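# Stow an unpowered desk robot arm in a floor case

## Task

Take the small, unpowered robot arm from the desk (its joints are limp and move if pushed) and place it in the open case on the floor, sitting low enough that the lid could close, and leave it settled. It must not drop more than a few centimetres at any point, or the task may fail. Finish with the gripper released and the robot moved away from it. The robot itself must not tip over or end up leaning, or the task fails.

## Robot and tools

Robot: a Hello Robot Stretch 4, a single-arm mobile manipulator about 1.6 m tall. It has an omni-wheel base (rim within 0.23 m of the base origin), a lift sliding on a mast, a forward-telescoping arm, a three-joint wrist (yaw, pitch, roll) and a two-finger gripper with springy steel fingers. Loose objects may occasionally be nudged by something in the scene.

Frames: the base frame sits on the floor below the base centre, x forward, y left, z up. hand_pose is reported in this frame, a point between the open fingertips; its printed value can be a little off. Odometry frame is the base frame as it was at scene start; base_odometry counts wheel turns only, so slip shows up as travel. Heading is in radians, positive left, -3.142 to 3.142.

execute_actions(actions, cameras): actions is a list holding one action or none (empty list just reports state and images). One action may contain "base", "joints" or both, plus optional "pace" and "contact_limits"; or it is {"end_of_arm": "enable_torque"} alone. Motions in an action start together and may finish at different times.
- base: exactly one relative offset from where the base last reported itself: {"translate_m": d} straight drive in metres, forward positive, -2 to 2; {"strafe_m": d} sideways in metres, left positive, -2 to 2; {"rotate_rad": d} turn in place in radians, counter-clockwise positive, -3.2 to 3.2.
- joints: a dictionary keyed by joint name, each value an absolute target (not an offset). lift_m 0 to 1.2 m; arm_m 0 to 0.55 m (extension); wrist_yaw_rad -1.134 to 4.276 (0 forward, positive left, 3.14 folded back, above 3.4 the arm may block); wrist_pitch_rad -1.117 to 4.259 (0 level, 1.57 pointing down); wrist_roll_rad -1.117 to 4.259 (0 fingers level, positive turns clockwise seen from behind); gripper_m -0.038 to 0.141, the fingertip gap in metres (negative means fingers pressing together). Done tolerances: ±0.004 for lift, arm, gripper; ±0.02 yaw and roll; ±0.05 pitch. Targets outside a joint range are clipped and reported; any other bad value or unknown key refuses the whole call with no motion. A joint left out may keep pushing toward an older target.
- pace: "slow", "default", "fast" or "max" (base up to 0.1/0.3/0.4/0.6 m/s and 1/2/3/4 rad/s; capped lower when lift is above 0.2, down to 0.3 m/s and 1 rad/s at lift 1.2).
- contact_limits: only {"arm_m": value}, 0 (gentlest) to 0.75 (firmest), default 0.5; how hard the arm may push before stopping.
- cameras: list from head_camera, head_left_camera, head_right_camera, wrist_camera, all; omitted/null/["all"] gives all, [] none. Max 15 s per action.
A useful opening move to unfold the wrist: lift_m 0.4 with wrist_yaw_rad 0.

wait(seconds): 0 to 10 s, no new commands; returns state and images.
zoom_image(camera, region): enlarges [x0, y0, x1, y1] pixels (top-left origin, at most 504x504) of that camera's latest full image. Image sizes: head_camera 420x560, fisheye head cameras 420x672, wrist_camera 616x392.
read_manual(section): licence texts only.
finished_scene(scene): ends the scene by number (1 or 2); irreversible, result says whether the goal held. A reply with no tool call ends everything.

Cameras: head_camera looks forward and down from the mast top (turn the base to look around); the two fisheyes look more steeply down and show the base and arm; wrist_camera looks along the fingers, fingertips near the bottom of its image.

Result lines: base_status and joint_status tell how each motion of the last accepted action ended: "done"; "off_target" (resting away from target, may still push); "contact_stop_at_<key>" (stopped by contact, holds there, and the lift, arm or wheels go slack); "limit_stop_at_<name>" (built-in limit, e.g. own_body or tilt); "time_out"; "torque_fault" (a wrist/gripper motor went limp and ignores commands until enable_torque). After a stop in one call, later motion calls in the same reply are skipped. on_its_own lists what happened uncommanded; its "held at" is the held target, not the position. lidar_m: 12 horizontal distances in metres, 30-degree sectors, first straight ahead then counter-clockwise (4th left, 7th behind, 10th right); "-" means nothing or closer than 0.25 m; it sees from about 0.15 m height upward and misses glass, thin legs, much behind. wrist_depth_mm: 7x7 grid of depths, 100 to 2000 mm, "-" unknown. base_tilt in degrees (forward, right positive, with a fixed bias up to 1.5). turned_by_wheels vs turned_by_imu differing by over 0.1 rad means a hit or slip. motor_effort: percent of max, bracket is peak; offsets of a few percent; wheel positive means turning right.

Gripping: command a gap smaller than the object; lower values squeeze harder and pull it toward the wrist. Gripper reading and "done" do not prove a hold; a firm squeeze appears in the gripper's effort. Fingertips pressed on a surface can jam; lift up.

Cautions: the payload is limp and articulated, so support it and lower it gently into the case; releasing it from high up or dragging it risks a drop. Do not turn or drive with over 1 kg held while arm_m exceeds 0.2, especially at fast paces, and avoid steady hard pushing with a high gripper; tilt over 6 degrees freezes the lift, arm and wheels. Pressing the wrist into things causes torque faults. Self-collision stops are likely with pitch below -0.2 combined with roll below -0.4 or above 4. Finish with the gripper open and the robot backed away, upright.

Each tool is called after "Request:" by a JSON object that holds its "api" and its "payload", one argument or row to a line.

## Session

Request:
{"api": "execute_actions", "payload": {
  "actions": [
    {"joints":{"lift_m":0.4,"wrist_yaw_rad":0}}
  ],
  "cameras": ["head_camera","head_left_camera"]
}}

Scene clock: 2.40 s.
base_odometry: x=+0.000 y=+0.000 heading=+0.000 (m, m, rad; odometry frame)
turned_by_wheels: +0.000 (rad since the last result)
turned_by_imu: -0.001 (rad since the last result)
base_tilt: forward=-0.3 right=-0.6 (deg)
lidar_m: 1.53 1.56 2.05 1.37 2.58 2.32 2.17 2.25 1.51 1.41 2.28 1.65
base_status: not commanded
joint_positions: lift_m=+0.400 arm_m=-0.001 wrist_yaw_rad=+0.000 wrist_pitch_rad=+0.018 wrist_roll_rad=-0.011 gripper_m=+0.057
joint_status: all done
motor_effort: lift_m=+23(26) arm_m=-1(1) wrist_yaw_rad=+1(4) wrist_pitch_rad=-6(5) wrist_roll_rad=+1(1) gripper_m=-4(3) wheel_0=+0(0) wheel_1=+0(0) wheel_2=+0(0) (%)
hand_pose: x=+0.4589 y=-0.0873 z=+0.5727 quat_wxyz=(+1.000, -0.006, +0.009, +0.000) (m; base frame)
wrist_depth_mm: 1255 1281 1366 1366 1397 1464 1464 / 1255 1336 1336 1336 1464 1430 1464 / 1255 1336 1336 1366 1430 1499 1464 / 1229 1308 1336 1397 1397 1499 1499 / 1308 1308 1336 1397 1430 1464 1499 / 1308 1308 198 1397 202 1430 1499 / 1229 1281 1336 111 1430 1336 1464
pictures: head_camera, head_left_camera
Images, in order (width x height): head_camera 420x560, head_left_camera 420x672.

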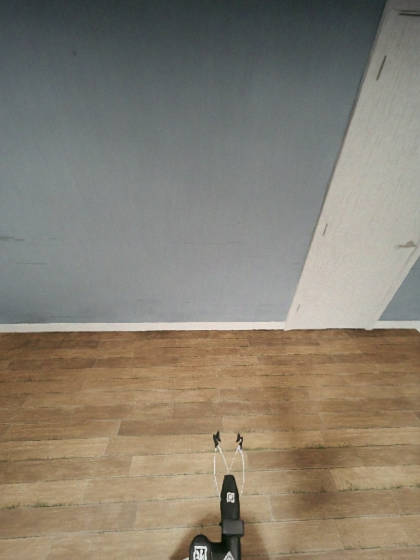

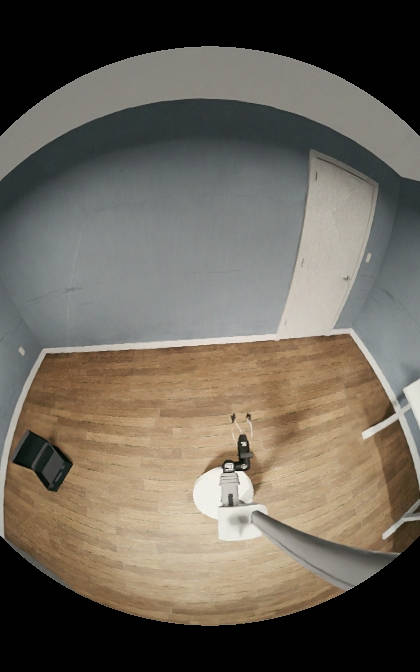

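Request:
{"api": "execute_actions", "payload": {
  "actions": [
    {"base":{"rotate_rad":-1.5},"joints":{"wrist_pitch_rad":1.2,"gripper_m":0.12}}
  ],
  "cameras": ["head_camera"]
}}

Scene clock: 6.43 s.
base_odometry: x=+0.000 y=+0.000 heading=-1.500 (m, m, rad; odometry frame)
turned_by_wheels: -1.500 (rad since the last result)
turned_by_imu: -1.485 (rad since the last result)
base_tilt: forward=-0.3 right=-0.6 (deg)
lidar_m: 1.41 2.17 1.62 1.53 1.61 2.18 1.38 2.60 2.27 2.16 2.30 1.45
base_status: done
joint_positions: lift_m=+0.400 arm_m=+0.000 wrist_yaw_rad=+0.000 wrist_pitch_rad=+1.201 wrist_roll_rad=-0.011 gripper_m=+0.120
joint_status: all done
motor_effort: lift_m=+21(23) arm_m=-1(1) wrist_yaw_rad=+0(2) wrist_pitch_rad=+1(6) wrist_roll_rad=+0(0) gripper_m=+0(4) wheel_0=+1(5) wheel_1=+0(7) wheel_2=+1(7) (%)
hand_pose: x=+0.2747 y=-0.0874 z=+0.3091 quat_wxyz=(+0.825, -0.005, +0.565, +0.003) (m; base frame)
wrist_depth_mm: 691 683 699 707 715 723 723 / 647 654 654 668 668 676 676 / 609 615 621 621 627 640 640 / 574 580 580 585 591 603 603 / 544 549 554 554 564 564 559 / 517 517 517 530 202 535 544 / 488 496 492 111 504 508 521
pictures: head_camera
Images, in order (width x height): head_camera 420x560.

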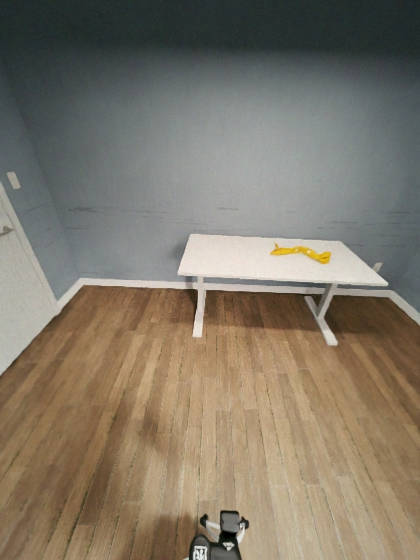

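Request:
{"api": "execute_actions", "payload": {
  "actions": [
    {"base":{"strafe_m":-0.7},"joints":{"lift_m":1.1},"pace":"fast"}
  ],
  "cameras": []
}}

Request:
{"api": "execute_actions", "payload": {
  "actions": [
    {"base":{"translate_m":1.0},"joints":{"arm_m":0.45,"wrist_pitch_rad":1.57},"pace":"fast"}
  ],
  "cameras": ["head_left_camera","wrist_camera"]
}}

Scene clock: 13.97 s.
base_odometry: x=-0.698 y=-0.050 heading=-1.500 (m, m, rad; odometry frame)
turned_by_wheels: +0.000 (rad since the last result)
turned_by_imu: -0.004 (rad since the last result)
base_tilt: forward=-0.3 right=-0.6 (deg)
lidar_m: 1.38 1.48 2.33 2.24 2.31 1.59 2.52 2.15 1.54 1.46 1.52 1.46
base_status: done
joint_positions: lift_m=+1.100 arm_m=+0.000 wrist_yaw_rad=+0.000 wrist_pitch_rad=+1.201 wrist_roll_rad=-0.011 gripper_m=+0.120
joint_status: all done
motor_effort: lift_m=+23(26) arm_m=-1(1) wrist_yaw_rad=+3(2) wrist_pitch_rad=-2(1) wrist_roll_rad=+1(0) gripper_m=-1(1) wheel_0=-1(11) wheel_1=+1(13) wheel_2=+0(0) (%)
hand_pose: x=+0.2747 y=-0.0874 z=+1.0090 quat_wxyz=(+0.825, -0.005, +0.565, +0.003) (m; base frame)
wrist_depth_mm: 1576 1576 1576 1618 1618 1708 1661 / 1464 1537 1499 1464 1537 1576 1661 / 1397 1430 1464 1430 1464 1464 1499 / 1336 1308 1336 1366 1336 1397 1464 / 1281 1255 1255 1308 1308 1308 1281 / 1182 1182 1182 1229 203 1255 1255 / 1160 1118 1160 111 1182 1205 1182
pictures: none
No camera images: the call's "cameras" was empty. Leave "cameras" out to get every camera's image.

Scene clock: 18.47 s.
base_odometry: x=-0.627 y=-1.047 heading=-1.500 (m, m, rad; odometry frame)
turned_by_wheels: +0.000 (rad since the last result)
turned_by_imu: -0.001 (rad since the last result)
base_tilt: forward=-0.2 right=-0.6 (deg)
lidar_m: 0.39 0.43 0.59 2.21 2.32 2.54 2.53 2.10 1.54 1.44 0.58 0.41
base_status: done
joint_positions: lift_m=+1.100 arm_m=+0.449 wrist_yaw_rad=+0.000 wrist_pitch_rad=+1.570 wrist_roll_rad=-0.011 gripper_m=+0.120
joint_status: all done
motor_effort: lift_m=+23(23) arm_m=+5(9) wrist_yaw_rad=+1(4) wrist_pitch_rad=+2(6) wrist_roll_rad=+1(0) gripper_m=-1(1) wheel_0=-1(5) wheel_1=+0(6) wheel_2=+2(12) (%)
hand_pose: x=+0.6204 y=-0.0874 z=+0.9895 quat_wxyz=(+0.707, -0.004, +0.707, +0.004) (m; base frame)
wrist_depth_mm: 492 492 500 496 504 508 508 / 488 439 477 500 504 508 508 / 484 492 496 500 504 512 508 / 488 496 492 496 433 508 517 / 492 496 500 504 508 512 512 / 496 496 500 504 202 512 521 / 492 492 500 111 512 512 512
pictures: head_left_camera, wrist_camera
Images, in order (width x height): head_left_camera 420x672, wrist_camera 616x392.

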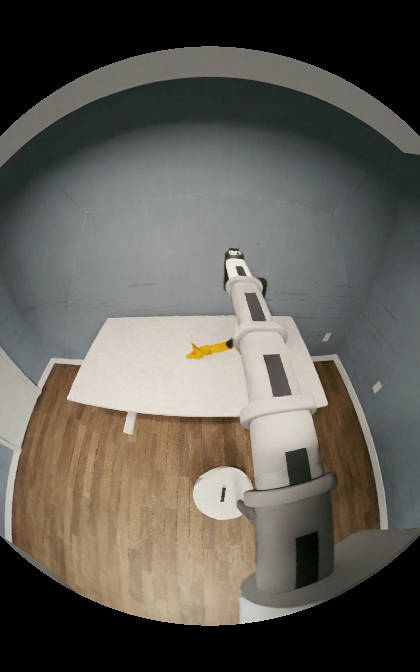

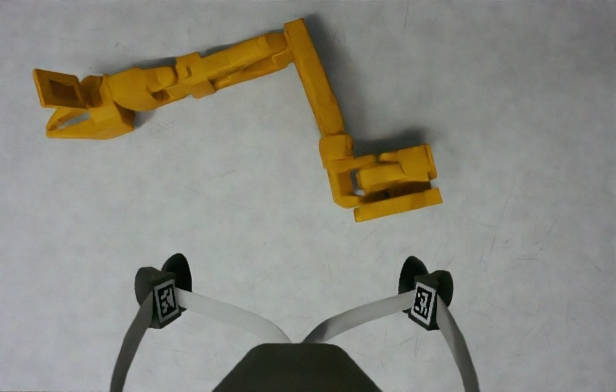

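Request:
{"api": "execute_actions", "payload": {
  "actions": [
    {"base":{"translate_m":0.1},"joints":{"arm_m":0.525,"wrist_roll_rad":-0.33,"lift_m":0.97,"gripper_m":0.1}}
  ],
  "cameras": []
}}

Request:
{"api": "execute_actions", "payload": {
  "actions": [
    {"base":{"strafe_m":-0.02},"joints":{"lift_m":0.862},"pace":"slow"}
  ],
  "cameras": ["wrist_camera"]
}}

Request:
{"api": "execute_actions", "payload": {
  "actions": [
    {"joints":{"gripper_m":-0.035}}
  ],
  "cameras": []
}}

Request:
{"api": "execute_actions", "payload": {
  "actions": [
    {"joints":{"lift_m":1.08,"wrist_roll_rad":0,"arm_m":0.4},"pace":"slow"}
  ],
  "cameras": ["wrist_camera"]
}}

Request:
{"api": "execute_actions", "payload": {
  "actions": [
    {"joints":{"wrist_pitch_rad":0.8},"pace":"slow"}
  ],
  "cameras": ["wrist_camera"]
}}

Scene clock: 25.27 s.
base_odometry: x=-0.620 y=-1.147 heading=-1.500 (m, m, rad; odometry frame)
turned_by_wheels: +0.000 (rad since the last result)
turned_by_imu: -0.001 (rad since the last result)
base_tilt: forward=-0.1 right=-0.6 (deg)
lidar_m: 0.29 0.30 0.42 2.23 2.33 2.57 2.62 2.14 1.50 1.46 0.45 0.29
base_status: done
joint_positions: lift_m=+0.970 arm_m=+0.524 wrist_yaw_rad=+0.000 wrist_pitch_rad=+1.570 wrist_roll_rad=-0.330 gripper_m=+0.100
joint_status: all done
motor_effort: lift_m=+17(25) arm_m=+5(2) wrist_yaw_rad=+2(1) wrist_pitch_rad=+0(1) wrist_roll_rad=-1(7) gripper_m=-2(0) wheel_0=-1(3) wheel_1=+0(4) wheel_2=+0(7) (%)
hand_pose: x=+0.6953 y=-0.0874 z=+0.8600 quat_wxyz=(+0.698, -0.116, +0.697, +0.116) (m; base frame)
wrist_depth_mm: 359 362 364 368 373 375 375 / 362 362 366 368 373 375 377 / 362 364 366 370 370 375 379 / 303 309 312 317 375 377 379 / 364 364 366 373 373 377 382 / 362 364 368 370 203 379 382 / 362 364 368 111 375 382 382
pictures: none
No camera images: the call's "cameras" was empty. Leave "cameras" out to get every camera's image.

Scene clock: 27.03 s.
base_odometry: x=-0.640 y=-1.148 heading=-1.500 (m, m, rad; odometry frame)
turned_by_wheels: +0.000 (rad since the last result)
turned_by_imu: +0.000 (rad since the last result)
base_tilt: forward=-0.2 right=-0.6 (deg)
lidar_m: 0.28 0.31 0.43 2.24 2.36 2.59 2.65 2.09 1.51 1.44 0.42 0.32
base_status: done
joint_positions: lift_m=+0.862 arm_m=+0.524 wrist_yaw_rad=+0.000 wrist_pitch_rad=+1.570 wrist_roll_rad=-0.330 gripper_m=+0.100
joint_status: all done
motor_effort: lift_m=+16(17) arm_m=+5(5) wrist_yaw_rad=+2(2) wrist_pitch_rad=+2(1) wrist_roll_rad=+0(1) gripper_m=-2(2) wheel_0=+3(4) wheel_1=-1(8) wheel_2=+0(1) (%)
hand_pose: x=+0.6953 y=-0.0874 z=+0.7520 quat_wxyz=(+0.698, -0.116, +0.697, +0.116) (m; base frame)
wrist_depth_mm: 254 255 258 258 264 265 265 / 253 256 257 260 263 263 266 / 204 255 257 259 264 266 267 / 201 207 236 208 263 265 267 / 256 256 259 259 262 265 268 / 255 256 259 191 204 266 268 / 256 257 259 111 265 267 268
pictures: wrist_camera
Images, in order (width x height): wrist_camera 616x392.

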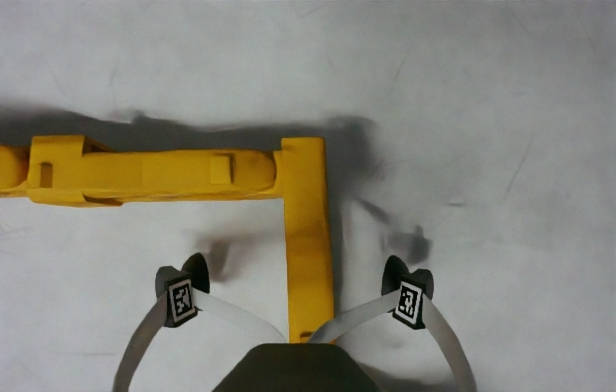

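Scene clock: 29.07 s.
base_odometry: x=-0.640 y=-1.148 heading=-1.500 (m, m, rad; odometry frame)
turned_by_wheels: +0.000 (rad since the last result)
turned_by_imu: -0.001 (rad since the last result)
base_tilt: forward=-0.2 right=-0.6 (deg)
lidar_m: 0.29 0.32 0.44 2.26 2.38 2.59 2.61 2.07 1.53 1.43 0.46 0.32
base_status: not commanded
joint_positions: lift_m=+0.862 arm_m=+0.524 wrist_yaw_rad=+0.000 wrist_pitch_rad=+1.570 wrist_roll_rad=-0.330 gripper_m=-0.034
joint_status: all done
motor_effort: lift_m=+19(19) arm_m=+4(5) wrist_yaw_rad=+2(3) wrist_pitch_rad=+3(1) wrist_roll_rad=+1(2) gripper_m=-27(28) wheel_0=+1(3) wheel_1=-1(1) wheel_2=+0(0) (%)
hand_pose: x=+0.6954 y=-0.0874 z=+0.7518 quat_wxyz=(+0.698, -0.116, +0.697, +0.116) (m; base frame)
wrist_depth_mm: 252 254 256 256 260 263 263 / 252 254 256 257 262 262 266 / 194 253 256 257 262 262 264 / 253 254 256 190 262 264 266 / 253 255 256 186 262 264 266 / 253 255 183 180 187 264 267 / 255 255 257 111 262 265 267
pictures: none
No camera images: the call's "cameras" was empty. Leave "cameras" out to get every camera's image.

Scene clock: 31.60 s.
base_odometry: x=-0.640 y=-1.148 heading=-1.500 (m, m, rad; odometry frame)
turned_by_wheels: +0.000 (rad since the last result)
turned_by_imu: -0.001 (rad since the last result)
base_tilt: forward=-0.3 right=-0.6 (deg)
lidar_m: 0.27 0.32 0.46 2.24 2.37 2.60 2.64 2.11 1.51 1.43 0.44 0.30
base_status: not commanded
joint_positions: lift_m=+1.079 arm_m=+0.401 wrist_yaw_rad=+0.000 wrist_pitch_rad=+1.570 wrist_roll_rad=+0.000 gripper_m=-0.034
joint_status: all done
motor_effort: lift_m=+26(27) arm_m=-5(8) wrist_yaw_rad=+2(1) wrist_pitch_rad=-2(1) wrist_roll_rad=+1(3) gripper_m=-25(26) wheel_0=+1(1) wheel_1=-1(1) wheel_2=+0(0) (%)
hand_pose: x=+0.5720 y=-0.0874 z=+0.9692 quat_wxyz=(+0.707, +0.000, +0.707, +0.000) (m; base frame)
wrist_depth_mm: 462 469 473 480 484 480 488 / 466 466 477 473 484 484 484 / 195 469 477 480 484 488 488 / 469 473 473 190 480 488 488 / 473 473 477 186 484 496 488 / 473 477 183 180 185 492 492 / 477 477 477 111 484 488 492
pictures: wrist_camera
Images, in order (width x height): wrist_camera 616x392.

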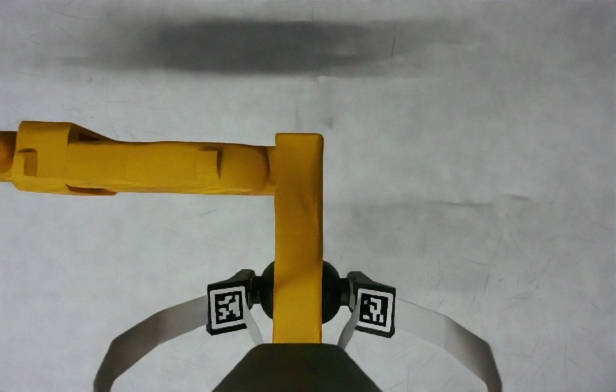

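Scene clock: 32.77 s.
base_odometry: x=-0.640 y=-1.148 heading=-1.500 (m, m, rad; odometry frame)
turned_by_wheels: +0.000 (rad since the last result)
turned_by_imu: +0.000 (rad since the last result)
base_tilt: forward=-0.2 right=-0.6 (deg)
lidar_m: 0.27 0.30 0.41 2.23 2.37 2.60 2.63 2.09 1.52 1.45 0.42 0.31
base_status: not commanded
joint_positions: lift_m=+1.079 arm_m=+0.401 wrist_yaw_rad=+0.000 wrist_pitch_rad=+0.807 wrist_roll_rad=-0.001 gripper_m=-0.034
joint_status: all done
motor_effort: lift_m=+26(26) arm_m=-5(5) wrist_yaw_rad=+0(2) wrist_pitch_rad=-19(17) wrist_roll_rad=+3(4) gripper_m=-29(25) wheel_0=+1(1) wheel_1=-1(1) wheel_2=+0(0) (%)
hand_pose: x=+0.7713 y=-0.0874 z=+1.0494 quat_wxyz=(+0.920, +0.000, +0.393, +0.000) (m; base frame)
wrist_depth_mm: 466 469 480 477 488 492 496 / 525 530 530 539 544 544 549 / 591 597 597 597 621 634 627 / 691 691 175 178 723 732 750 / 634 183 621 181 647 661 820 / 190 186 186 181 186 580 585 / 191 496 512 111 521 504 530
pictures: wrist_camera
Images, in order (width x height): wrist_camera 616x392.

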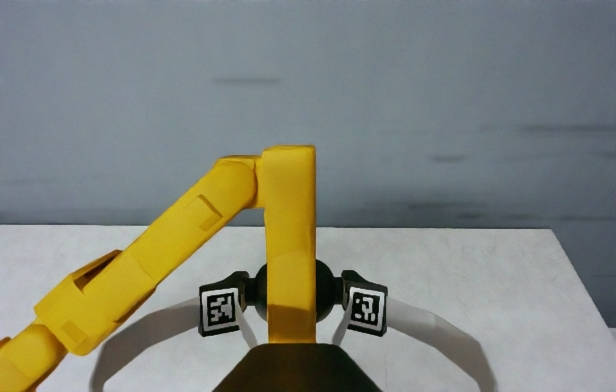

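Repeat the fold on the desk (offset +0.717).

Request:
{"api": "execute_actions", "payload": {
  "actions": [
    {"joints":{"wrist_pitch_rad":1.6,"wrist_roll_rad":1.57},"pace":"slow"}
  ],
  "cameras": []
}}

Request:
{"api": "execute_actions", "payload": {
  "actions": [
    {"joints":{"lift_m":0.867},"pace":"slow"}
  ],
  "cameras": ["wrist_camera"]
}}

Request:
{"api": "execute_actions", "payload": {
  "actions": [
    {"joints":{"gripper_m":0.04}}
  ],
  "cameras": []
}}

Request:
{"api": "execute_actions", "payload": {
  "actions": [
    {"joints":{"lift_m":0.96}}
  ],
  "cameras": []
}}

Request:
{"api": "execute_actions", "payload": {
  "actions": [
    {"base":{"strafe_m":-0.015},"joints":{"gripper_m":0.141,"arm_m":0.44}}
  ],
  "cameras": ["wrist_camera"]
}}

Request:
{"api": "execute_actions", "payload": {
  "actions": [
    {"joints":{"lift_m":0.862},"pace":"slow"}
  ],
  "cameras": ["wrist_camera"]
}}

Request:
{"api": "execute_actions", "payload": {
  "actions": [
    {"joints":{"gripper_m":0.04}}
  ],
  "cameras": []
}}

Request:
{"api": "execute_actions", "payload": {
  "actions": [
    {"joints":{"gripper_m":0.09}}
  ],
  "cameras": []
}}

Request:
{"api": "execute_actions", "payload": {
  "actions": [
    {"base":{"strafe_m":0.035},"pace":"slow"}
  ],
  "cameras": []
}}

Request:
{"api": "execute_actions", "payload": {
  "actions": [
    {"joints":{"gripper_m":-0.01}}
  ],
  "cameras": ["wrist_camera"]
}}

Scene clock: 44.20 s.
base_odometry: x=-0.640 y=-1.148 heading=-1.500 (m, m, rad; odometry frame)
turned_by_wheels: +0.000 (rad since the last result)
turned_by_imu: -0.001 (rad since the last result)
base_tilt: forward=-0.2 right=-0.6 (deg)
lidar_m: 0.29 0.31 0.46 2.23 2.36 2.58 2.65 2.10 1.50 1.46 0.42 0.30
base_status: not commanded
joint_positions: lift_m=+1.080 arm_m=+0.401 wrist_yaw_rad=+0.000 wrist_pitch_rad=+1.601 wrist_roll_rad=+1.570 gripper_m=-0.034
joint_status: all done
motor_effort: lift_m=+26(26) arm_m=-5(4) wrist_yaw_rad=+3(1) wrist_pitch_rad=-2(16) wrist_roll_rad=+2(6) gripper_m=-29(31) wheel_0=+2(2) wheel_1=+0(0) wheel_2=+0(0) (%)
hand_pose: x=+0.5630 y=-0.0874 z=+0.9694 quat_wxyz=(+0.493, +0.492, +0.508, -0.507) (m; base frame)
wrist_depth_mm: 452 459 469 480 480 488 1229 / 459 462 469 473 480 492 1281 / 466 469 469 480 477 488 1281 / 466 469 167 163 484 492 1255 / 459 469 172 173 492 492 1255 / 469 195 181 185 186 1042 1229 / 462 210 477 111 492 504 1308
pictures: none
No camera images: the call's "cameras" was empty. Leave "cameras" out to get every camera's image.

Scene clock: 46.67 s.
base_odometry: x=-0.640 y=-1.148 heading=-1.500 (m, m, rad; odometry frame)
turned_by_wheels: +0.000 (rad since the last result)
turned_by_imu: -0.001 (rad since the last result)
base_tilt: forward=-0.2 right=-0.5 (deg)
lidar_m: 0.29 0.28 0.44 2.24 2.37 2.59 2.65 2.10 1.49 1.42 0.43 0.32
base_status: not commanded
joint_positions: lift_m=+0.867 arm_m=+0.401 wrist_yaw_rad=+0.000 wrist_pitch_rad=+1.602 wrist_roll_rad=+1.570 gripper_m=-0.034
joint_status: all done
motor_effort: lift_m=+17(25) arm_m=-4(4) wrist_yaw_rad=+2(2) wrist_pitch_rad=-5(5) wrist_roll_rad=+1(2) gripper_m=-26(28) wheel_0=+1(2) wheel_1=+0(0) wheel_2=+0(0) (%)
hand_pose: x=+0.5627 y=-0.0874 z=+0.7571 quat_wxyz=(+0.492, +0.492, +0.508, -0.507) (m; base frame)
wrist_depth_mm: 252 254 258 264 265 268 272 / 253 257 260 263 266 268 273 / 253 258 260 263 266 270 273 / 255 258 185 185 271 272 276 / 255 258 206 186 268 272 277 / 258 193 183 182 187 274 277 / 257 198 264 111 271 273 278
pictures: wrist_camera
Images, in order (width x height): wrist_camera 616x392.

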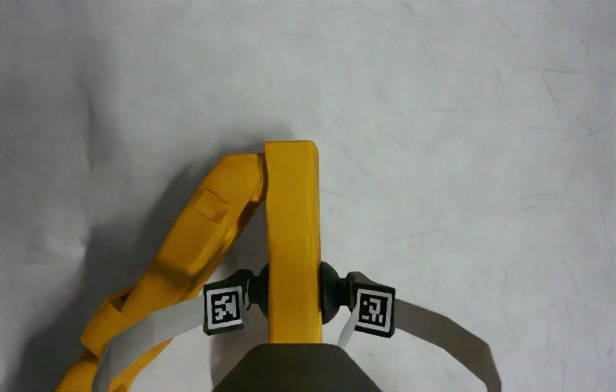

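Scene clock: 48.13 s.
base_odometry: x=-0.640 y=-1.148 heading=-1.500 (m, m, rad; odometry frame)
turned_by_wheels: +0.000 (rad since the last result)
turned_by_imu: +0.000 (rad since the last result)
base_tilt: forward=-0.2 right=-0.6 (deg)
lidar_m: 0.30 0.32 0.44 2.27 2.36 2.59 2.62 2.07 1.50 1.43 0.44 0.30
base_status: not commanded
joint_positions: lift_m=+0.867 arm_m=+0.401 wrist_yaw_rad=+0.000 wrist_pitch_rad=+1.600 wrist_roll_rad=+1.570 gripper_m=+0.040
joint_status: all done
motor_effort: lift_m=+17(17) arm_m=-4(5) wrist_yaw_rad=+1(3) wrist_pitch_rad=+0(3) wrist_roll_rad=+0(1) gripper_m=-3(26) wheel_0=+1(1) wheel_1=+0(0) wheel_2=+0(0) (%)
hand_pose: x=+0.5631 y=-0.0874 z=+0.7571 quat_wxyz=(+0.493, +0.492, +0.508, -0.507) (m; base frame)
wrist_depth_mm: 255 257 259 262 266 270 272 / 254 257 262 264 267 271 273 / 254 259 263 264 267 271 272 / 256 259 205 213 267 273 276 / 257 259 208 228 270 273 274 / 258 206 196 195 203 274 277 / 259 204 264 111 272 276 278
pictures: none
No camera images: the call's "cameras" was empty. Leave "cameras" out to get every camera's image.

Scene clock: 49.53 s.
base_odometry: x=-0.640 y=-1.148 heading=-1.500 (m, m, rad; odometry frame)
turned_by_wheels: +0.000 (rad since the last result)
turned_by_imu: +0.000 (rad since the last result)
base_tilt: forward=-0.3 right=-0.6 (deg)
lidar_m: 0.26 0.32 0.44 2.26 2.38 2.61 2.67 2.09 1.50 1.44 0.44 0.30
base_status: not commanded
joint_positions: lift_m=+0.960 arm_m=+0.401 wrist_yaw_rad=+0.000 wrist_pitch_rad=+1.600 wrist_roll_rad=+1.570 gripper_m=+0.040
joint_status: all done
motor_effort: lift_m=+23(21) arm_m=-5(4) wrist_yaw_rad=+2(1) wrist_pitch_rad=+2(0) wrist_roll_rad=+1(0) gripper_m=-4(4) wheel_0=+1(1) wheel_1=+0(0) wheel_2=+0(0) (%)
hand_pose: x=+0.5632 y=-0.0874 z=+0.8496 quat_wxyz=(+0.493, +0.492, +0.508, -0.507) (m; base frame)
wrist_depth_mm: 343 347 351 357 362 364 1118 / 343 351 351 355 362 366 1118 / 345 351 355 355 362 366 1118 / 345 349 349 330 366 368 917 / 345 349 300 294 364 370 931 / 351 351 196 286 204 370 1138 / 353 289 357 111 366 373 1138
pictures: none
No camera images: the call's "cameras" was empty. Leave "cameras" out to get every camera's image.

Scene clock: 51.53 s.
base_odometry: x=-0.655 y=-1.149 heading=-1.500 (m, m, rad; odometry frame)
turned_by_wheels: +0.000 (rad since the last result)
turned_by_imu: -0.001 (rad since the last result)
base_tilt: forward=-0.2 right=-0.6 (deg)
lidar_m: 0.26 0.30 0.45 2.27 2.38 2.60 2.65 2.09 1.49 1.43 0.44 0.31
base_status: done
joint_positions: lift_m=+0.960 arm_m=+0.439 wrist_yaw_rad=+0.000 wrist_pitch_rad=+1.600 wrist_roll_rad=+1.570 gripper_m=+0.141
joint_status: all done
motor_effort: lift_m=+23(23) arm_m=+5(7) wrist_yaw_rad=+2(3) wrist_pitch_rad=+2(1) wrist_roll_rad=+1(1) gripper_m=-1(5) wheel_0=+2(4) wheel_1=-1(6) wheel_2=+0(1) (%)
hand_pose: x=+0.6016 y=-0.0874 z=+0.8496 quat_wxyz=(+0.493, +0.492, +0.507, -0.507) (m; base frame)
wrist_depth_mm: 343 345 351 357 357 366 370 / 343 347 351 355 362 364 373 / 343 345 353 359 359 370 370 / 347 351 355 309 362 370 373 / 347 351 355 300 362 368 375 / 347 207 300 357 364 370 375 / 349 353 300 111 366 368 377
pictures: wrist_camera
Images, in order (width x height): wrist_camera 616x392.

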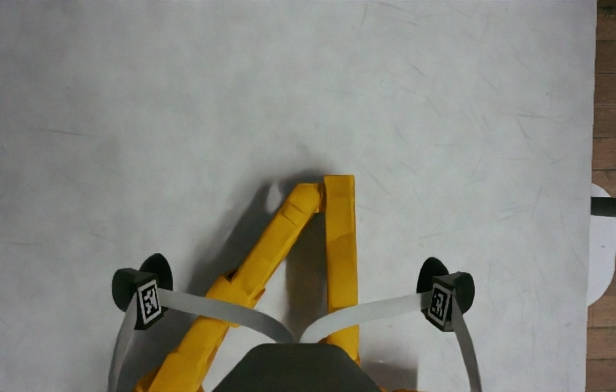

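Scene clock: 53.23 s.
base_odometry: x=-0.655 y=-1.149 heading=-1.500 (m, m, rad; odometry frame)
turned_by_wheels: +0.000 (rad since the last result)
turned_by_imu: +0.000 (rad since the last result)
base_tilt: forward=-0.2 right=-0.5 (deg)
lidar_m: 0.29 0.32 0.44 2.25 2.38 2.59 2.62 2.06 1.50 1.42 0.40 0.31
base_status: not commanded
joint_positions: lift_m=+0.862 arm_m=+0.439 wrist_yaw_rad=+0.000 wrist_pitch_rad=+1.600 wrist_roll_rad=+1.570 gripper_m=+0.141
joint_status: all done
motor_effort: lift_m=+17(21) arm_m=+5(5) wrist_yaw_rad=+1(2) wrist_pitch_rad=+1(2) wrist_roll_rad=+1(0) gripper_m=+1(0) wheel_0=+1(2) wheel_1=-1(0) wheel_2=+0(0) (%)
hand_pose: x=+0.6016 y=-0.0874 z=+0.7521 quat_wxyz=(+0.493, +0.492, +0.507, -0.507) (m; base frame)
wrist_depth_mm: 249 253 253 257 260 264 265 / 250 253 256 258 263 265 267 / 251 255 256 260 263 266 268 / 251 254 258 208 264 266 270 / 252 255 257 203 228 267 271 / 253 206 203 262 198 268 272 / 255 257 204 111 267 271 272
pictures: wrist_camera
Images, in order (width x height): wrist_camera 616x392.

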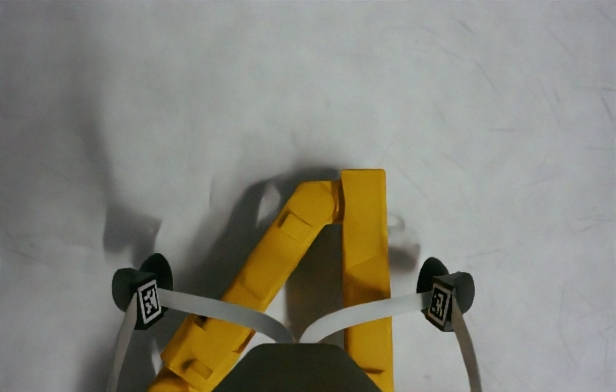

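Scene clock: 55.23 s.
base_odometry: x=-0.655 y=-1.149 heading=-1.500 (m, m, rad; odometry frame)
turned_by_wheels: +0.000 (rad since the last result)
turned_by_imu: +0.000 (rad since the last result)
base_tilt: forward=-0.1 right=-0.5 (deg)
lidar_m: 0.27 0.31 0.44 2.26 2.39 2.61 2.63 2.09 1.53 1.43 0.44 0.31
base_status: not commanded
joint_positions: lift_m=+0.862 arm_m=+0.439 wrist_yaw_rad=+0.000 wrist_pitch_rad=+1.601 wrist_roll_rad=+1.570 gripper_m=+0.040
joint_status: all done
motor_effort: lift_m=+18(18) arm_m=+5(5) wrist_yaw_rad=+1(5) wrist_pitch_rad=-3(3) wrist_roll_rad=+0(1) gripper_m=-16(15) wheel_0=+1(2) wheel_1=-1(0) wheel_2=+0(0) (%)
hand_pose: x=+0.6013 y=-0.0874 z=+0.7520 quat_wxyz=(+0.493, +0.492, +0.508, -0.507) (m; base frame)
wrist_depth_mm: 248 251 252 257 259 263 265 / 249 251 256 257 260 264 266 / 249 253 256 259 263 265 268 / 251 252 256 193 263 266 268 / 251 254 257 192 263 267 270 / 252 255 196 190 195 270 271 / 253 255 214 111 266 270 271
pictures: none
No camera images: the call's "cameras" was empty. Leave "cameras" out to get every camera's image.

Scene clock: 56.57 s.
base_odometry: x=-0.655 y=-1.149 heading=-1.500 (m, m, rad; odometry frame)
turned_by_wheels: +0.000 (rad since the last result)
turned_by_imu: +0.000 (rad since the last result)
base_tilt: forward=-0.2 right=-0.7 (deg)
lidar_m: 0.29 0.32 0.44 2.26 2.39 2.60 2.63 2.09 1.50 1.43 0.41 0.31
base_status: not commanded
joint_positions: lift_m=+0.862 arm_m=+0.439 wrist_yaw_rad=+0.000 wrist_pitch_rad=+1.600 wrist_roll_rad=+1.570 gripper_m=+0.090
joint_status: all done
motor_effort: lift_m=+18(18) arm_m=+5(4) wrist_yaw_rad=+2(1) wrist_pitch_rad=+2(1) wrist_roll_rad=+0(0) gripper_m=-2(15) wheel_0=+2(2) wheel_1=+0(1) wheel_2=+0(0) (%)
hand_pose: x=+0.6015 y=-0.0874 z=+0.7520 quat_wxyz=(+0.493, +0.492, +0.507, -0.507) (m; base frame)
wrist_depth_mm: 248 251 254 258 260 263 265 / 250 252 255 259 260 266 267 / 251 253 256 260 263 266 271 / 251 255 258 200 264 267 268 / 252 255 258 198 264 267 270 / 252 255 201 194 220 270 272 / 254 255 211 111 268 268 272
pictures: none
No camera images: the call's "cameras" was empty. Leave "cameras" out to get every camera's image.

Scene clock: 57.97 s.
base_odometry: x=-0.620 y=-1.147 heading=-1.500 (m, m, rad; odometry frame)
turned_by_wheels: +0.000 (rad since the last result)
turned_by_imu: -0.001 (rad since the last result)
base_tilt: forward=-0.2 right=-0.5 (deg)
lidar_m: 0.25 0.32 0.45 2.21 2.36 2.59 2.63 2.11 1.53 1.45 0.42 0.30
base_status: done
joint_positions: lift_m=+0.862 arm_m=+0.439 wrist_yaw_rad=+0.000 wrist_pitch_rad=+1.599 wrist_roll_rad=+1.570 gripper_m=+0.090
joint_status: not commanded
motor_effort: lift_m=+18(18) arm_m=+5(4) wrist_yaw_rad=+2(2) wrist_pitch_rad=+4(3) wrist_roll_rad=+0(1) gripper_m=-2(2) wheel_0=-3(6) wheel_1=+0(7) wheel_2=+0(1) (%)
hand_pose: x=+0.6019 y=-0.0874 z=+0.7520 quat_wxyz=(+0.493, +0.493, +0.507, -0.507) (m; base frame)
wrist_depth_mm: 250 251 254 258 260 264 267 / 250 252 256 257 262 265 268 / 250 253 256 200 262 266 270 / 252 254 257 198 264 267 271 / 250 256 258 194 265 267 271 / 254 256 202 192 222 267 272 / 254 256 208 111 267 270 272
pictures: none
No camera images: the call's "cameras" was empty. Leave "cameras" out to get every camera's image.

Scene clock: 59.73 s.
base_odometry: x=-0.620 y=-1.147 heading=-1.500 (m, m, rad; odometry frame)
turned_by_wheels: +0.000 (rad since the last result)
turned_by_imu: +0.000 (rad since the last result)
base_tilt: forward=-0.2 right=-0.6 (deg)
lidar_m: 0.29 0.32 0.42 2.23 2.36 2.61 2.66 2.10 1.51 1.43 0.43 0.31
base_status: not commanded
joint_positions: lift_m=+0.862 arm_m=+0.439 wrist_yaw_rad=+0.000 wrist_pitch_rad=+1.601 wrist_roll_rad=+1.570 gripper_m=-0.009
joint_status: all done
motor_effort: lift_m=+18(18) arm_m=+5(4) wrist_yaw_rad=+1(2) wrist_pitch_rad=+0(5) wrist_roll_rad=+0(0) gripper_m=-31(32) wheel_0=-3(3) wheel_1=+0(0) wheel_2=+0(0) (%)
hand_pose: x=+0.6015 y=-0.0874 z=+0.7520 quat_wxyz=(+0.493, +0.492, +0.508, -0.507) (m; base frame)
wrist_depth_mm: 248 252 253 258 260 263 266 / 248 251 253 256 262 265 267 / 249 251 255 190 260 263 267 / 251 253 254 186 262 266 270 / 250 255 255 185 263 267 270 / 251 252 185 183 185 267 268 / 252 255 257 111 266 267 272
pictures: wrist_camera
Images, in order (width x height): wrist_camera 616x392.

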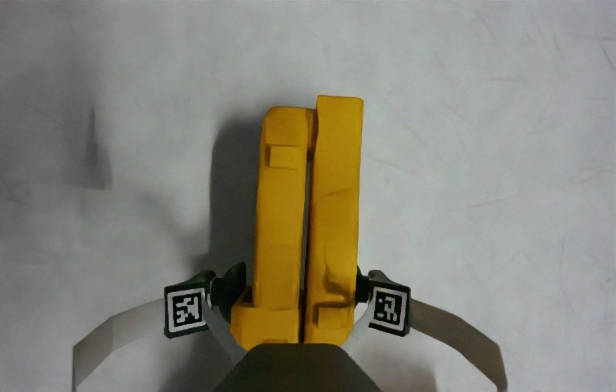

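Request:
{"api": "execute_actions", "payload": {
  "actions": [
    {"joints":{"lift_m":1.0},"pace":"slow"}
  ],
  "cameras": []
}}

Request:
{"api": "execute_actions", "payload": {
  "actions": [
    {"base":{"translate_m":-1.3},"joints":{"arm_m":0.25}}
  ],
  "cameras": []
}}

Request:
{"api": "execute_actions", "payload": {
  "actions": [
    {"base":{"rotate_rad":2.8},"joints":{"lift_m":0.45},"pace":"slow"}
  ],
  "cameras": ["wrist_camera","head_camera"]
}}

Scene clock: 65.03 s.
base_odometry: x=-0.620 y=-1.147 heading=-1.500 (m, m, rad; odometry frame)
turned_by_wheels: +0.000 (rad since the last result)
turned_by_imu: -0.001 (rad since the last result)
base_tilt: forward=-0.2 right=-0.6 (deg)
lidar_m: 0.28 0.32 0.45 2.24 2.33 2.56 2.61 2.13 1.55 1.46 0.43 0.30
base_status: not commanded
joint_positions: lift_m=+0.999 arm_m=+0.439 wrist_yaw_rad=+0.000 wrist_pitch_rad=+1.599 wrist_roll_rad=+1.570 gripper_m=-0.009
joint_status: all done
motor_effort: lift_m=+26(21) arm_m=+5(5) wrist_yaw_rad=+3(2) wrist_pitch_rad=+3(3) wrist_roll_rad=+0(0) gripper_m=-31(32) wheel_0=-3(3) wheel_1=+0(0) wheel_2=+0(0) (%)
hand_pose: x=+0.6019 y=-0.0874 z=+0.8893 quat_wxyz=(+0.493, +0.493, +0.507, -0.507) (m; base frame)
wrist_depth_mm: 377 387 392 394 397 404 1182 / 379 387 389 394 399 404 1182 / 382 389 389 157 404 407 1182 / 384 387 392 147 399 410 878 / 387 392 394 162 404 410 946 / 384 389 184 181 185 415 1205 / 384 392 399 111 259 255 1182
pictures: none
No camera images: the call's "cameras" was empty. Leave "cameras" out to get every camera's image.

Scene clock: 70.83 s.
base_odometry: x=-0.712 y=+0.150 heading=-1.500 (m, m, rad; odometry frame)
turned_by_wheels: +0.000 (rad since the last result)
turned_by_imu: -0.002 (rad since the last result)
base_tilt: forward=-0.3 right=-0.6 (deg)
lidar_m: 0.26 1.69 2.37 2.25 2.35 1.36 2.32 2.13 1.52 1.47 1.55 1.66
base_status: done
joint_positions: lift_m=+1.000 arm_m=+0.251 wrist_yaw_rad=+0.000 wrist_pitch_rad=+1.599 wrist_roll_rad=+1.570 gripper_m=-0.009
joint_status: all done
motor_effort: lift_m=+25(26) arm_m=-4(4) wrist_yaw_rad=+3(0) wrist_pitch_rad=+2(6) wrist_roll_rad=+0(0) gripper_m=-32(32) wheel_0=-1(4) wheel_1=-2(9) wheel_2=+0(8) (%)
hand_pose: x=+0.4135 y=-0.0874 z=+0.8894 quat_wxyz=(+0.493, +0.493, +0.507, -0.507) (m; base frame)
wrist_depth_mm: 1098 1098 1118 1160 1138 1160 1182 / 1078 1078 1118 1138 1160 1160 1160 / 1118 1118 1138 157 1138 1182 1182 / 1098 1098 1118 147 946 946 1160 / 1118 1118 1118 161 946 931 1182 / 1118 1098 184 181 185 946 1182 / 1098 1118 1138 111 260 254 1205
pictures: none
No camera images: the call's "cameras" was empty. Leave "cameras" out to get every camera's image.

Scene clock: 75.53 s.
base_odometry: x=-0.712 y=+0.150 heading=+1.300 (m, m, rad; odometry frame)
turned_by_wheels: +2.800 (rad since the last result)
turned_by_imu: +2.770 (rad since the last result)
base_tilt: forward=-0.2 right=-0.5 (deg)
lidar_m: 0.30 2.31 1.81 1.47 1.46 1.61 1.58 1.59 1.84 2.27 2.22 1.43
base_status: done
joint_positions: lift_m=+0.450 arm_m=+0.251 wrist_yaw_rad=+0.000 wrist_pitch_rad=+1.599 wrist_roll_rad=+1.570 gripper_m=-0.009
joint_status: all done
motor_effort: lift_m=+19(23) arm_m=-5(4) wrist_yaw_rad=+2(3) wrist_pitch_rad=+3(8) wrist_roll_rad=+1(0) gripper_m=-30(30) wheel_0=-1(5) wheel_1=-1(5) wheel_2=-1(8) (%)
hand_pose: x=+0.4136 y=-0.0874 z=+0.3399 quat_wxyz=(+0.493, +0.493, +0.507, -0.507) (m; base frame)
wrist_depth_mm: 549 549 569 569 580 580 591 / 549 554 559 569 574 585 585 / 544 554 569 157 580 580 585 / 549 559 559 147 580 535 377 / 554 559 564 162 574 436 368 / 564 559 183 181 185 399 370 / 554 569 569 111 259 255 373
pictures: head_camera, wrist_camera
Images, in order (width x height): head_camera 420x560, wrist_camera 616x392.

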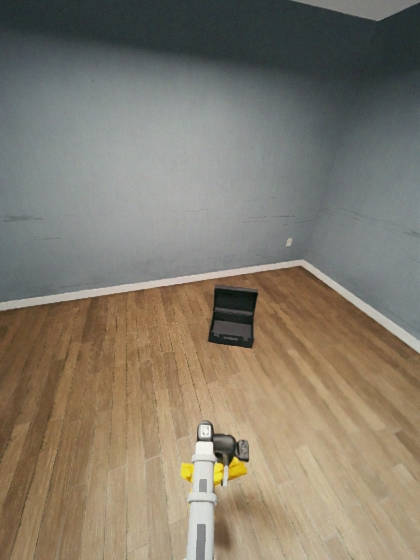

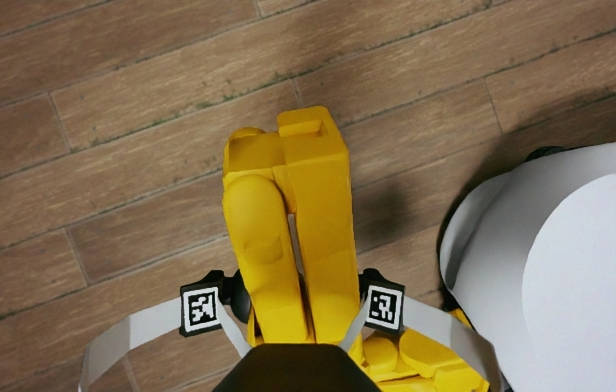

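Request:
{"api": "execute_actions", "payload": {
  "actions": [
    {"base":{"rotate_rad":-0.15},"pace":"slow"}
  ],
  "cameras": []
}}

Request:
{"api": "execute_actions", "payload": {
  "actions": [
    {"base":{"translate_m":0.8},"joints":{"arm_m":0.5}}
  ],
  "cameras": ["wrist_camera","head_left_camera"]
}}

Request:
{"api": "zoom_image", "payload": {
  "camera": "head_left_camera",
  "region": [140,330,300,490]
}}

Scene clock: 80.93 s.
base_odometry: x=-0.712 y=+0.150 heading=+1.150 (m, m, rad; odometry frame)
turned_by_wheels: -0.149 (rad since the last result)
turned_by_imu: -0.149 (rad since the last result)
base_tilt: forward=-0.2 right=-0.5 (deg)
lidar_m: 0.28 2.31 2.06 1.53 1.47 1.57 1.64 1.58 1.73 2.32 2.23 2.38
base_status: done
joint_positions: lift_m=+0.450 arm_m=+0.251 wrist_yaw_rad=+0.000 wrist_pitch_rad=+1.599 wrist_roll_rad=+1.570 gripper_m=-0.009
joint_status: not commanded
motor_effort: lift_m=+19(19) arm_m=-4(5) wrist_yaw_rad=+1(2) wrist_pitch_rad=+4(3) wrist_roll_rad=+0(0) gripper_m=-29(33) wheel_0=+2(7) wheel_1=+3(4) wheel_2=+2(4) (%)
hand_pose: x=+0.4136 y=-0.0874 z=+0.3399 quat_wxyz=(+0.493, +0.493, +0.507, -0.507) (m; base frame)
wrist_depth_mm: 549 554 554 564 569 580 585 / 549 554 559 574 574 585 585 / 549 559 569 157 585 597 591 / 549 559 564 147 580 539 379 / 554 564 559 161 585 439 368 / 564 564 184 181 185 397 373 / 564 564 569 111 262 256 373
pictures: none
No camera images: the call's "cameras" was empty. Leave "cameras" out to get every camera's image.

Scene clock: 85.07 s.
base_odometry: x=-0.386 y=+0.880 heading=+1.150 (m, m, rad; odometry frame)
turned_by_wheels: +0.000 (rad since the last result)
turned_by_imu: -0.001 (rad since the last result)
base_tilt: forward=-0.2 right=-0.4 (deg)
lidar_m: 0.51 0.62 1.70 1.90 1.85 1.95 2.74 2.29 2.53 1.94 1.84 0.60
base_status: done
joint_positions: lift_m=+0.450 arm_m=+0.499 wrist_yaw_rad=+0.000 wrist_pitch_rad=+1.599 wrist_roll_rad=+1.570 gripper_m=-0.009
joint_status: all done
motor_effort: lift_m=+20(20) arm_m=+5(5) wrist_yaw_rad=+1(3) wrist_pitch_rad=+5(6) wrist_roll_rad=+0(1) gripper_m=-32(31) wheel_0=+1(10) wheel_1=+2(4) wheel_2=+0(9) (%)
hand_pose: x=+0.6620 y=-0.0874 z=+0.3398 quat_wxyz=(+0.493, +0.493, +0.507, -0.507) (m; base frame)
wrist_depth_mm: 549 554 559 569 574 580 591 / 549 554 564 569 574 580 580 / 549 554 559 158 580 585 591 / 392 488 530 147 580 591 603 / 392 480 539 160 580 585 597 / 389 427 185 180 184 597 597 / 389 466 539 111 259 256 597
pictures: head_left_camera, wrist_camera
Images, in order (width x height): head_left_camera 420x672, wrist_camera 616x392.

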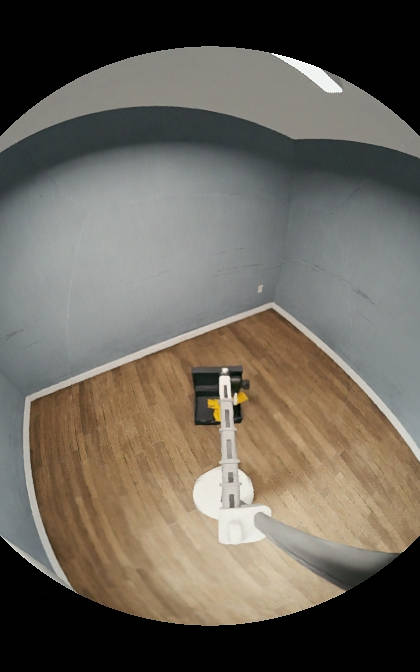

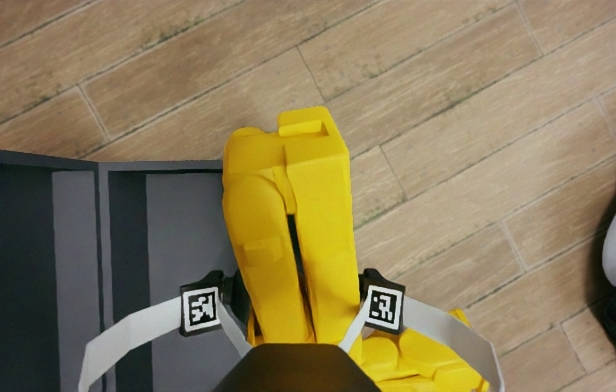

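Region (140, 330, 300, 490) of head_left_camera's 420x672 image, scaled by 3.150, with more detail than that image has.

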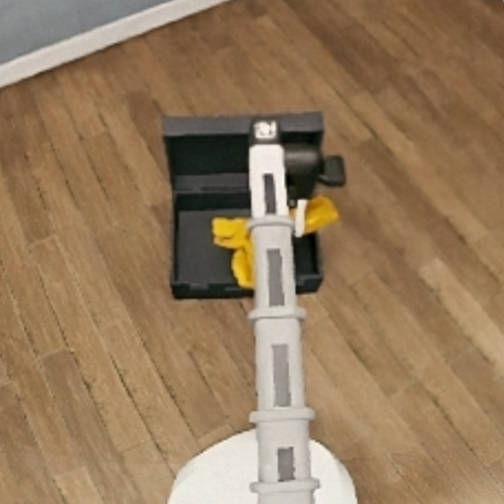

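Request:
{"api": "execute_actions", "payload": {
  "actions": [
    {"base":{"translate_m":0.07},"joints":{"arm_m":0.54},"pace":"slow"}
  ],
  "cameras": []
}}

Request:
{"api": "execute_actions", "payload": {
  "actions": [
    {"base":{"strafe_m":0.045},"pace":"slow"}
  ],
  "cameras": []
}}

Request:
{"api": "execute_actions", "payload": {
  "actions": [
    {"joints":{"lift_m":0.26},"pace":"slow"}
  ],
  "cameras": ["wrist_camera"]
}}

Request:
{"api": "execute_actions", "payload": {
  "actions": [
    {"joints":{"lift_m":0.17},"pace":"slow"}
  ],
  "cameras": ["wrist_camera","head_left_camera"]
}}

Request:
{"api": "zoom_image", "payload": {
  "camera": "head_left_camera",
  "region": [140,330,300,490]
}}

Scene clock: 91.70 s.
base_odometry: x=-0.357 y=+0.944 heading=+1.150 (m, m, rad; odometry frame)
turned_by_wheels: +0.000 (rad since the last result)
turned_by_imu: -0.001 (rad since the last result)
base_tilt: forward=-0.2 right=-0.5 (deg)
lidar_m: 0.52 0.52 1.62 1.89 1.88 1.97 2.80 2.38 2.53 1.88 1.82 0.53
base_status: done
joint_positions: lift_m=+0.450 arm_m=+0.539 wrist_yaw_rad=+0.000 wrist_pitch_rad=+1.599 wrist_roll_rad=+1.570 gripper_m=-0.009
joint_status: all done
motor_effort: lift_m=+20(20) arm_m=+5(9) wrist_yaw_rad=+2(0) wrist_pitch_rad=+4(5) wrist_roll_rad=+0(0) gripper_m=-30(32) wheel_0=+1(1) wheel_1=+1(6) wheel_2=-2(7) (%)
hand_pose: x=+0.7019 y=-0.0874 z=+0.3398 quat_wxyz=(+0.493, +0.493, +0.507, -0.507) (m; base frame)
wrist_depth_mm: 544 554 559 564 574 574 591 / 549 554 554 574 580 585 585 / 164 549 554 158 574 585 597 / 222 347 415 147 559 585 597 / 154 342 413 162 549 591 591 / 152 296 184 181 185 591 591 / 152 338 421 111 258 255 597
pictures: none
No camera images: the call's "cameras" was empty. Leave "cameras" out to get every camera's image.

Scene clock: 93.23 s.
base_odometry: x=-0.398 y=+0.962 heading=+1.150 (m, m, rad; odometry frame)
turned_by_wheels: +0.000 (rad since the last result)
turned_by_imu: -0.001 (rad since the last result)
base_tilt: forward=-0.2 right=-0.5 (deg)
lidar_m: 0.49 0.54 1.61 1.89 1.84 1.93 2.76 2.39 2.56 1.91 1.86 0.55
base_status: done
joint_positions: lift_m=+0.450 arm_m=+0.539 wrist_yaw_rad=+0.000 wrist_pitch_rad=+1.599 wrist_roll_rad=+1.570 gripper_m=-0.009
joint_status: not commanded
motor_effort: lift_m=+20(20) arm_m=+5(5) wrist_yaw_rad=+3(2) wrist_pitch_rad=+6(4) wrist_roll_rad=+0(1) gripper_m=-29(30) wheel_0=-3(4) wheel_1=+1(5) wheel_2=+0(2) (%)
hand_pose: x=+0.7019 y=-0.0874 z=+0.3398 quat_wxyz=(+0.493, +0.493, +0.507, -0.507) (m; base frame)
wrist_depth_mm: 161 549 559 564 564 574 585 / 189 290 559 569 574 580 591 / 223 340 413 157 554 585 585 / 153 343 413 147 549 585 585 / 153 342 415 161 549 585 597 / 151 293 184 181 185 597 597 / 150 336 415 111 260 255 603
pictures: none
No camera images: the call's "cameras" was empty. Leave "cameras" out to get every camera's image.

Scene clock: 95.53 s.
base_odometry: x=-0.398 y=+0.962 heading=+1.150 (m, m, rad; odometry frame)
turned_by_wheels: +0.000 (rad since the last result)
turned_by_imu: -0.001 (rad since the last result)
base_tilt: forward=-0.2 right=-0.5 (deg)
lidar_m: 0.51 0.56 1.60 1.89 1.83 1.96 2.76 2.40 2.57 1.95 1.86 0.55
base_status: not commanded
joint_positions: lift_m=+0.260 arm_m=+0.539 wrist_yaw_rad=+0.000 wrist_pitch_rad=+1.599 wrist_roll_rad=+1.570 gripper_m=-0.009
joint_status: all done
motor_effort: lift_m=+19(22) arm_m=+5(5) wrist_yaw_rad=+2(0) wrist_pitch_rad=+6(5) wrist_roll_rad=+0(1) gripper_m=-30(32) wheel_0=-3(3) wheel_1=+1(1) wheel_2=+0(0) (%)
hand_pose: x=+0.7019 y=-0.0874 z=+0.1499 quat_wxyz=(+0.493, +0.493, +0.507, -0.507) (m; base frame)
wrist_depth_mm: 172 366 364 375 377 387 387 / 206 232 264 268 277 281 389 / 222 235 345 157 355 325 325 / 221 235 315 147 355 330 327 / 220 236 312 162 355 330 327 / 220 226 184 181 185 315 330 / 217 232 345 111 260 256 334
pictures: wrist_camera
Images, in order (width x height): wrist_camera 616x392.

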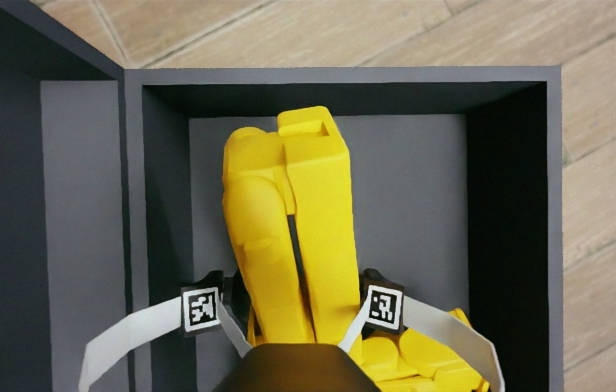

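Scene clock: 97.17 s.
base_odometry: x=-0.398 y=+0.962 heading=+1.150 (m, m, rad; odometry frame)
turned_by_wheels: +0.000 (rad since the last result)
turned_by_imu: +0.000 (rad since the last result)
base_tilt: forward=-0.2 right=-0.7 (deg)
lidar_m: 0.51 0.54 1.58 1.88 1.86 1.92 2.74 2.39 2.58 1.95 1.87 0.51
base_status: not commanded
joint_positions: lift_m=+0.171 arm_m=+0.539 wrist_yaw_rad=+0.001 wrist_pitch_rad=+1.604 wrist_roll_rad=+1.569 gripper_m=-0.009
joint_status: all done
motor_effort: lift_m=+13(19) arm_m=+5(5) wrist_yaw_rad=-1(2) wrist_pitch_rad=-11(11) wrist_roll_rad=+3(3) gripper_m=-30(33) wheel_0=-3(3) wheel_1=+1(1) wheel_2=+0(0) (%)
hand_pose: x=+0.7006 y=-0.0874 z=+0.0604 quat_wxyz=(+0.492, +0.491, +0.509, -0.507) (m; base frame)
wrist_depth_mm: 146 150 151 153 154 157 159 / 146 203 232 236 241 245 225 / 146 217 259 193 268 272 242 / 147 215 263 193 270 271 243 / 148 214 262 188 271 273 244 / 148 182 190 190 185 274 244 / 149 209 264 111 272 273 247
pictures: head_left_camera, wrist_camera
Images, in order (width x height): head_left_camera 420x672, wrist_camera 616x392.

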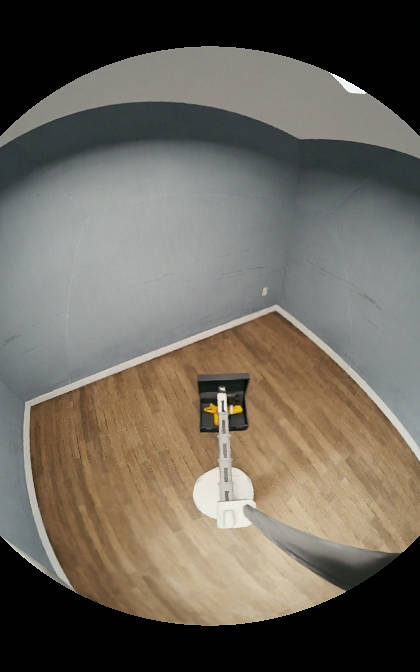

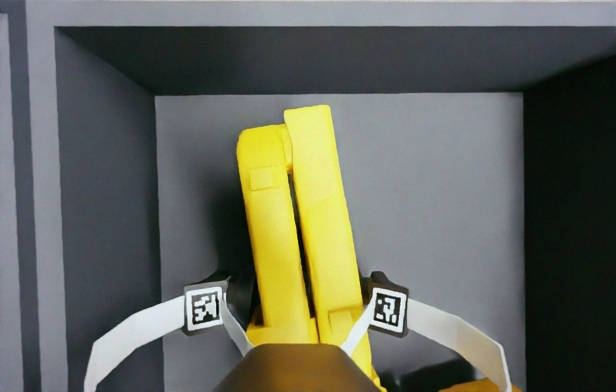

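Region (140, 330, 300, 490) of head_left_camera's 420x672 image, scaled by 3.150, with more detail than that image has.

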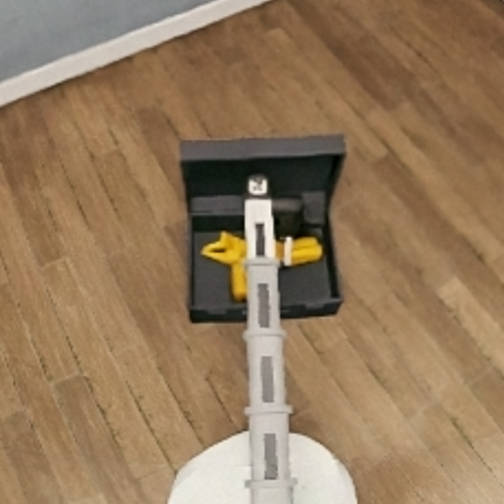

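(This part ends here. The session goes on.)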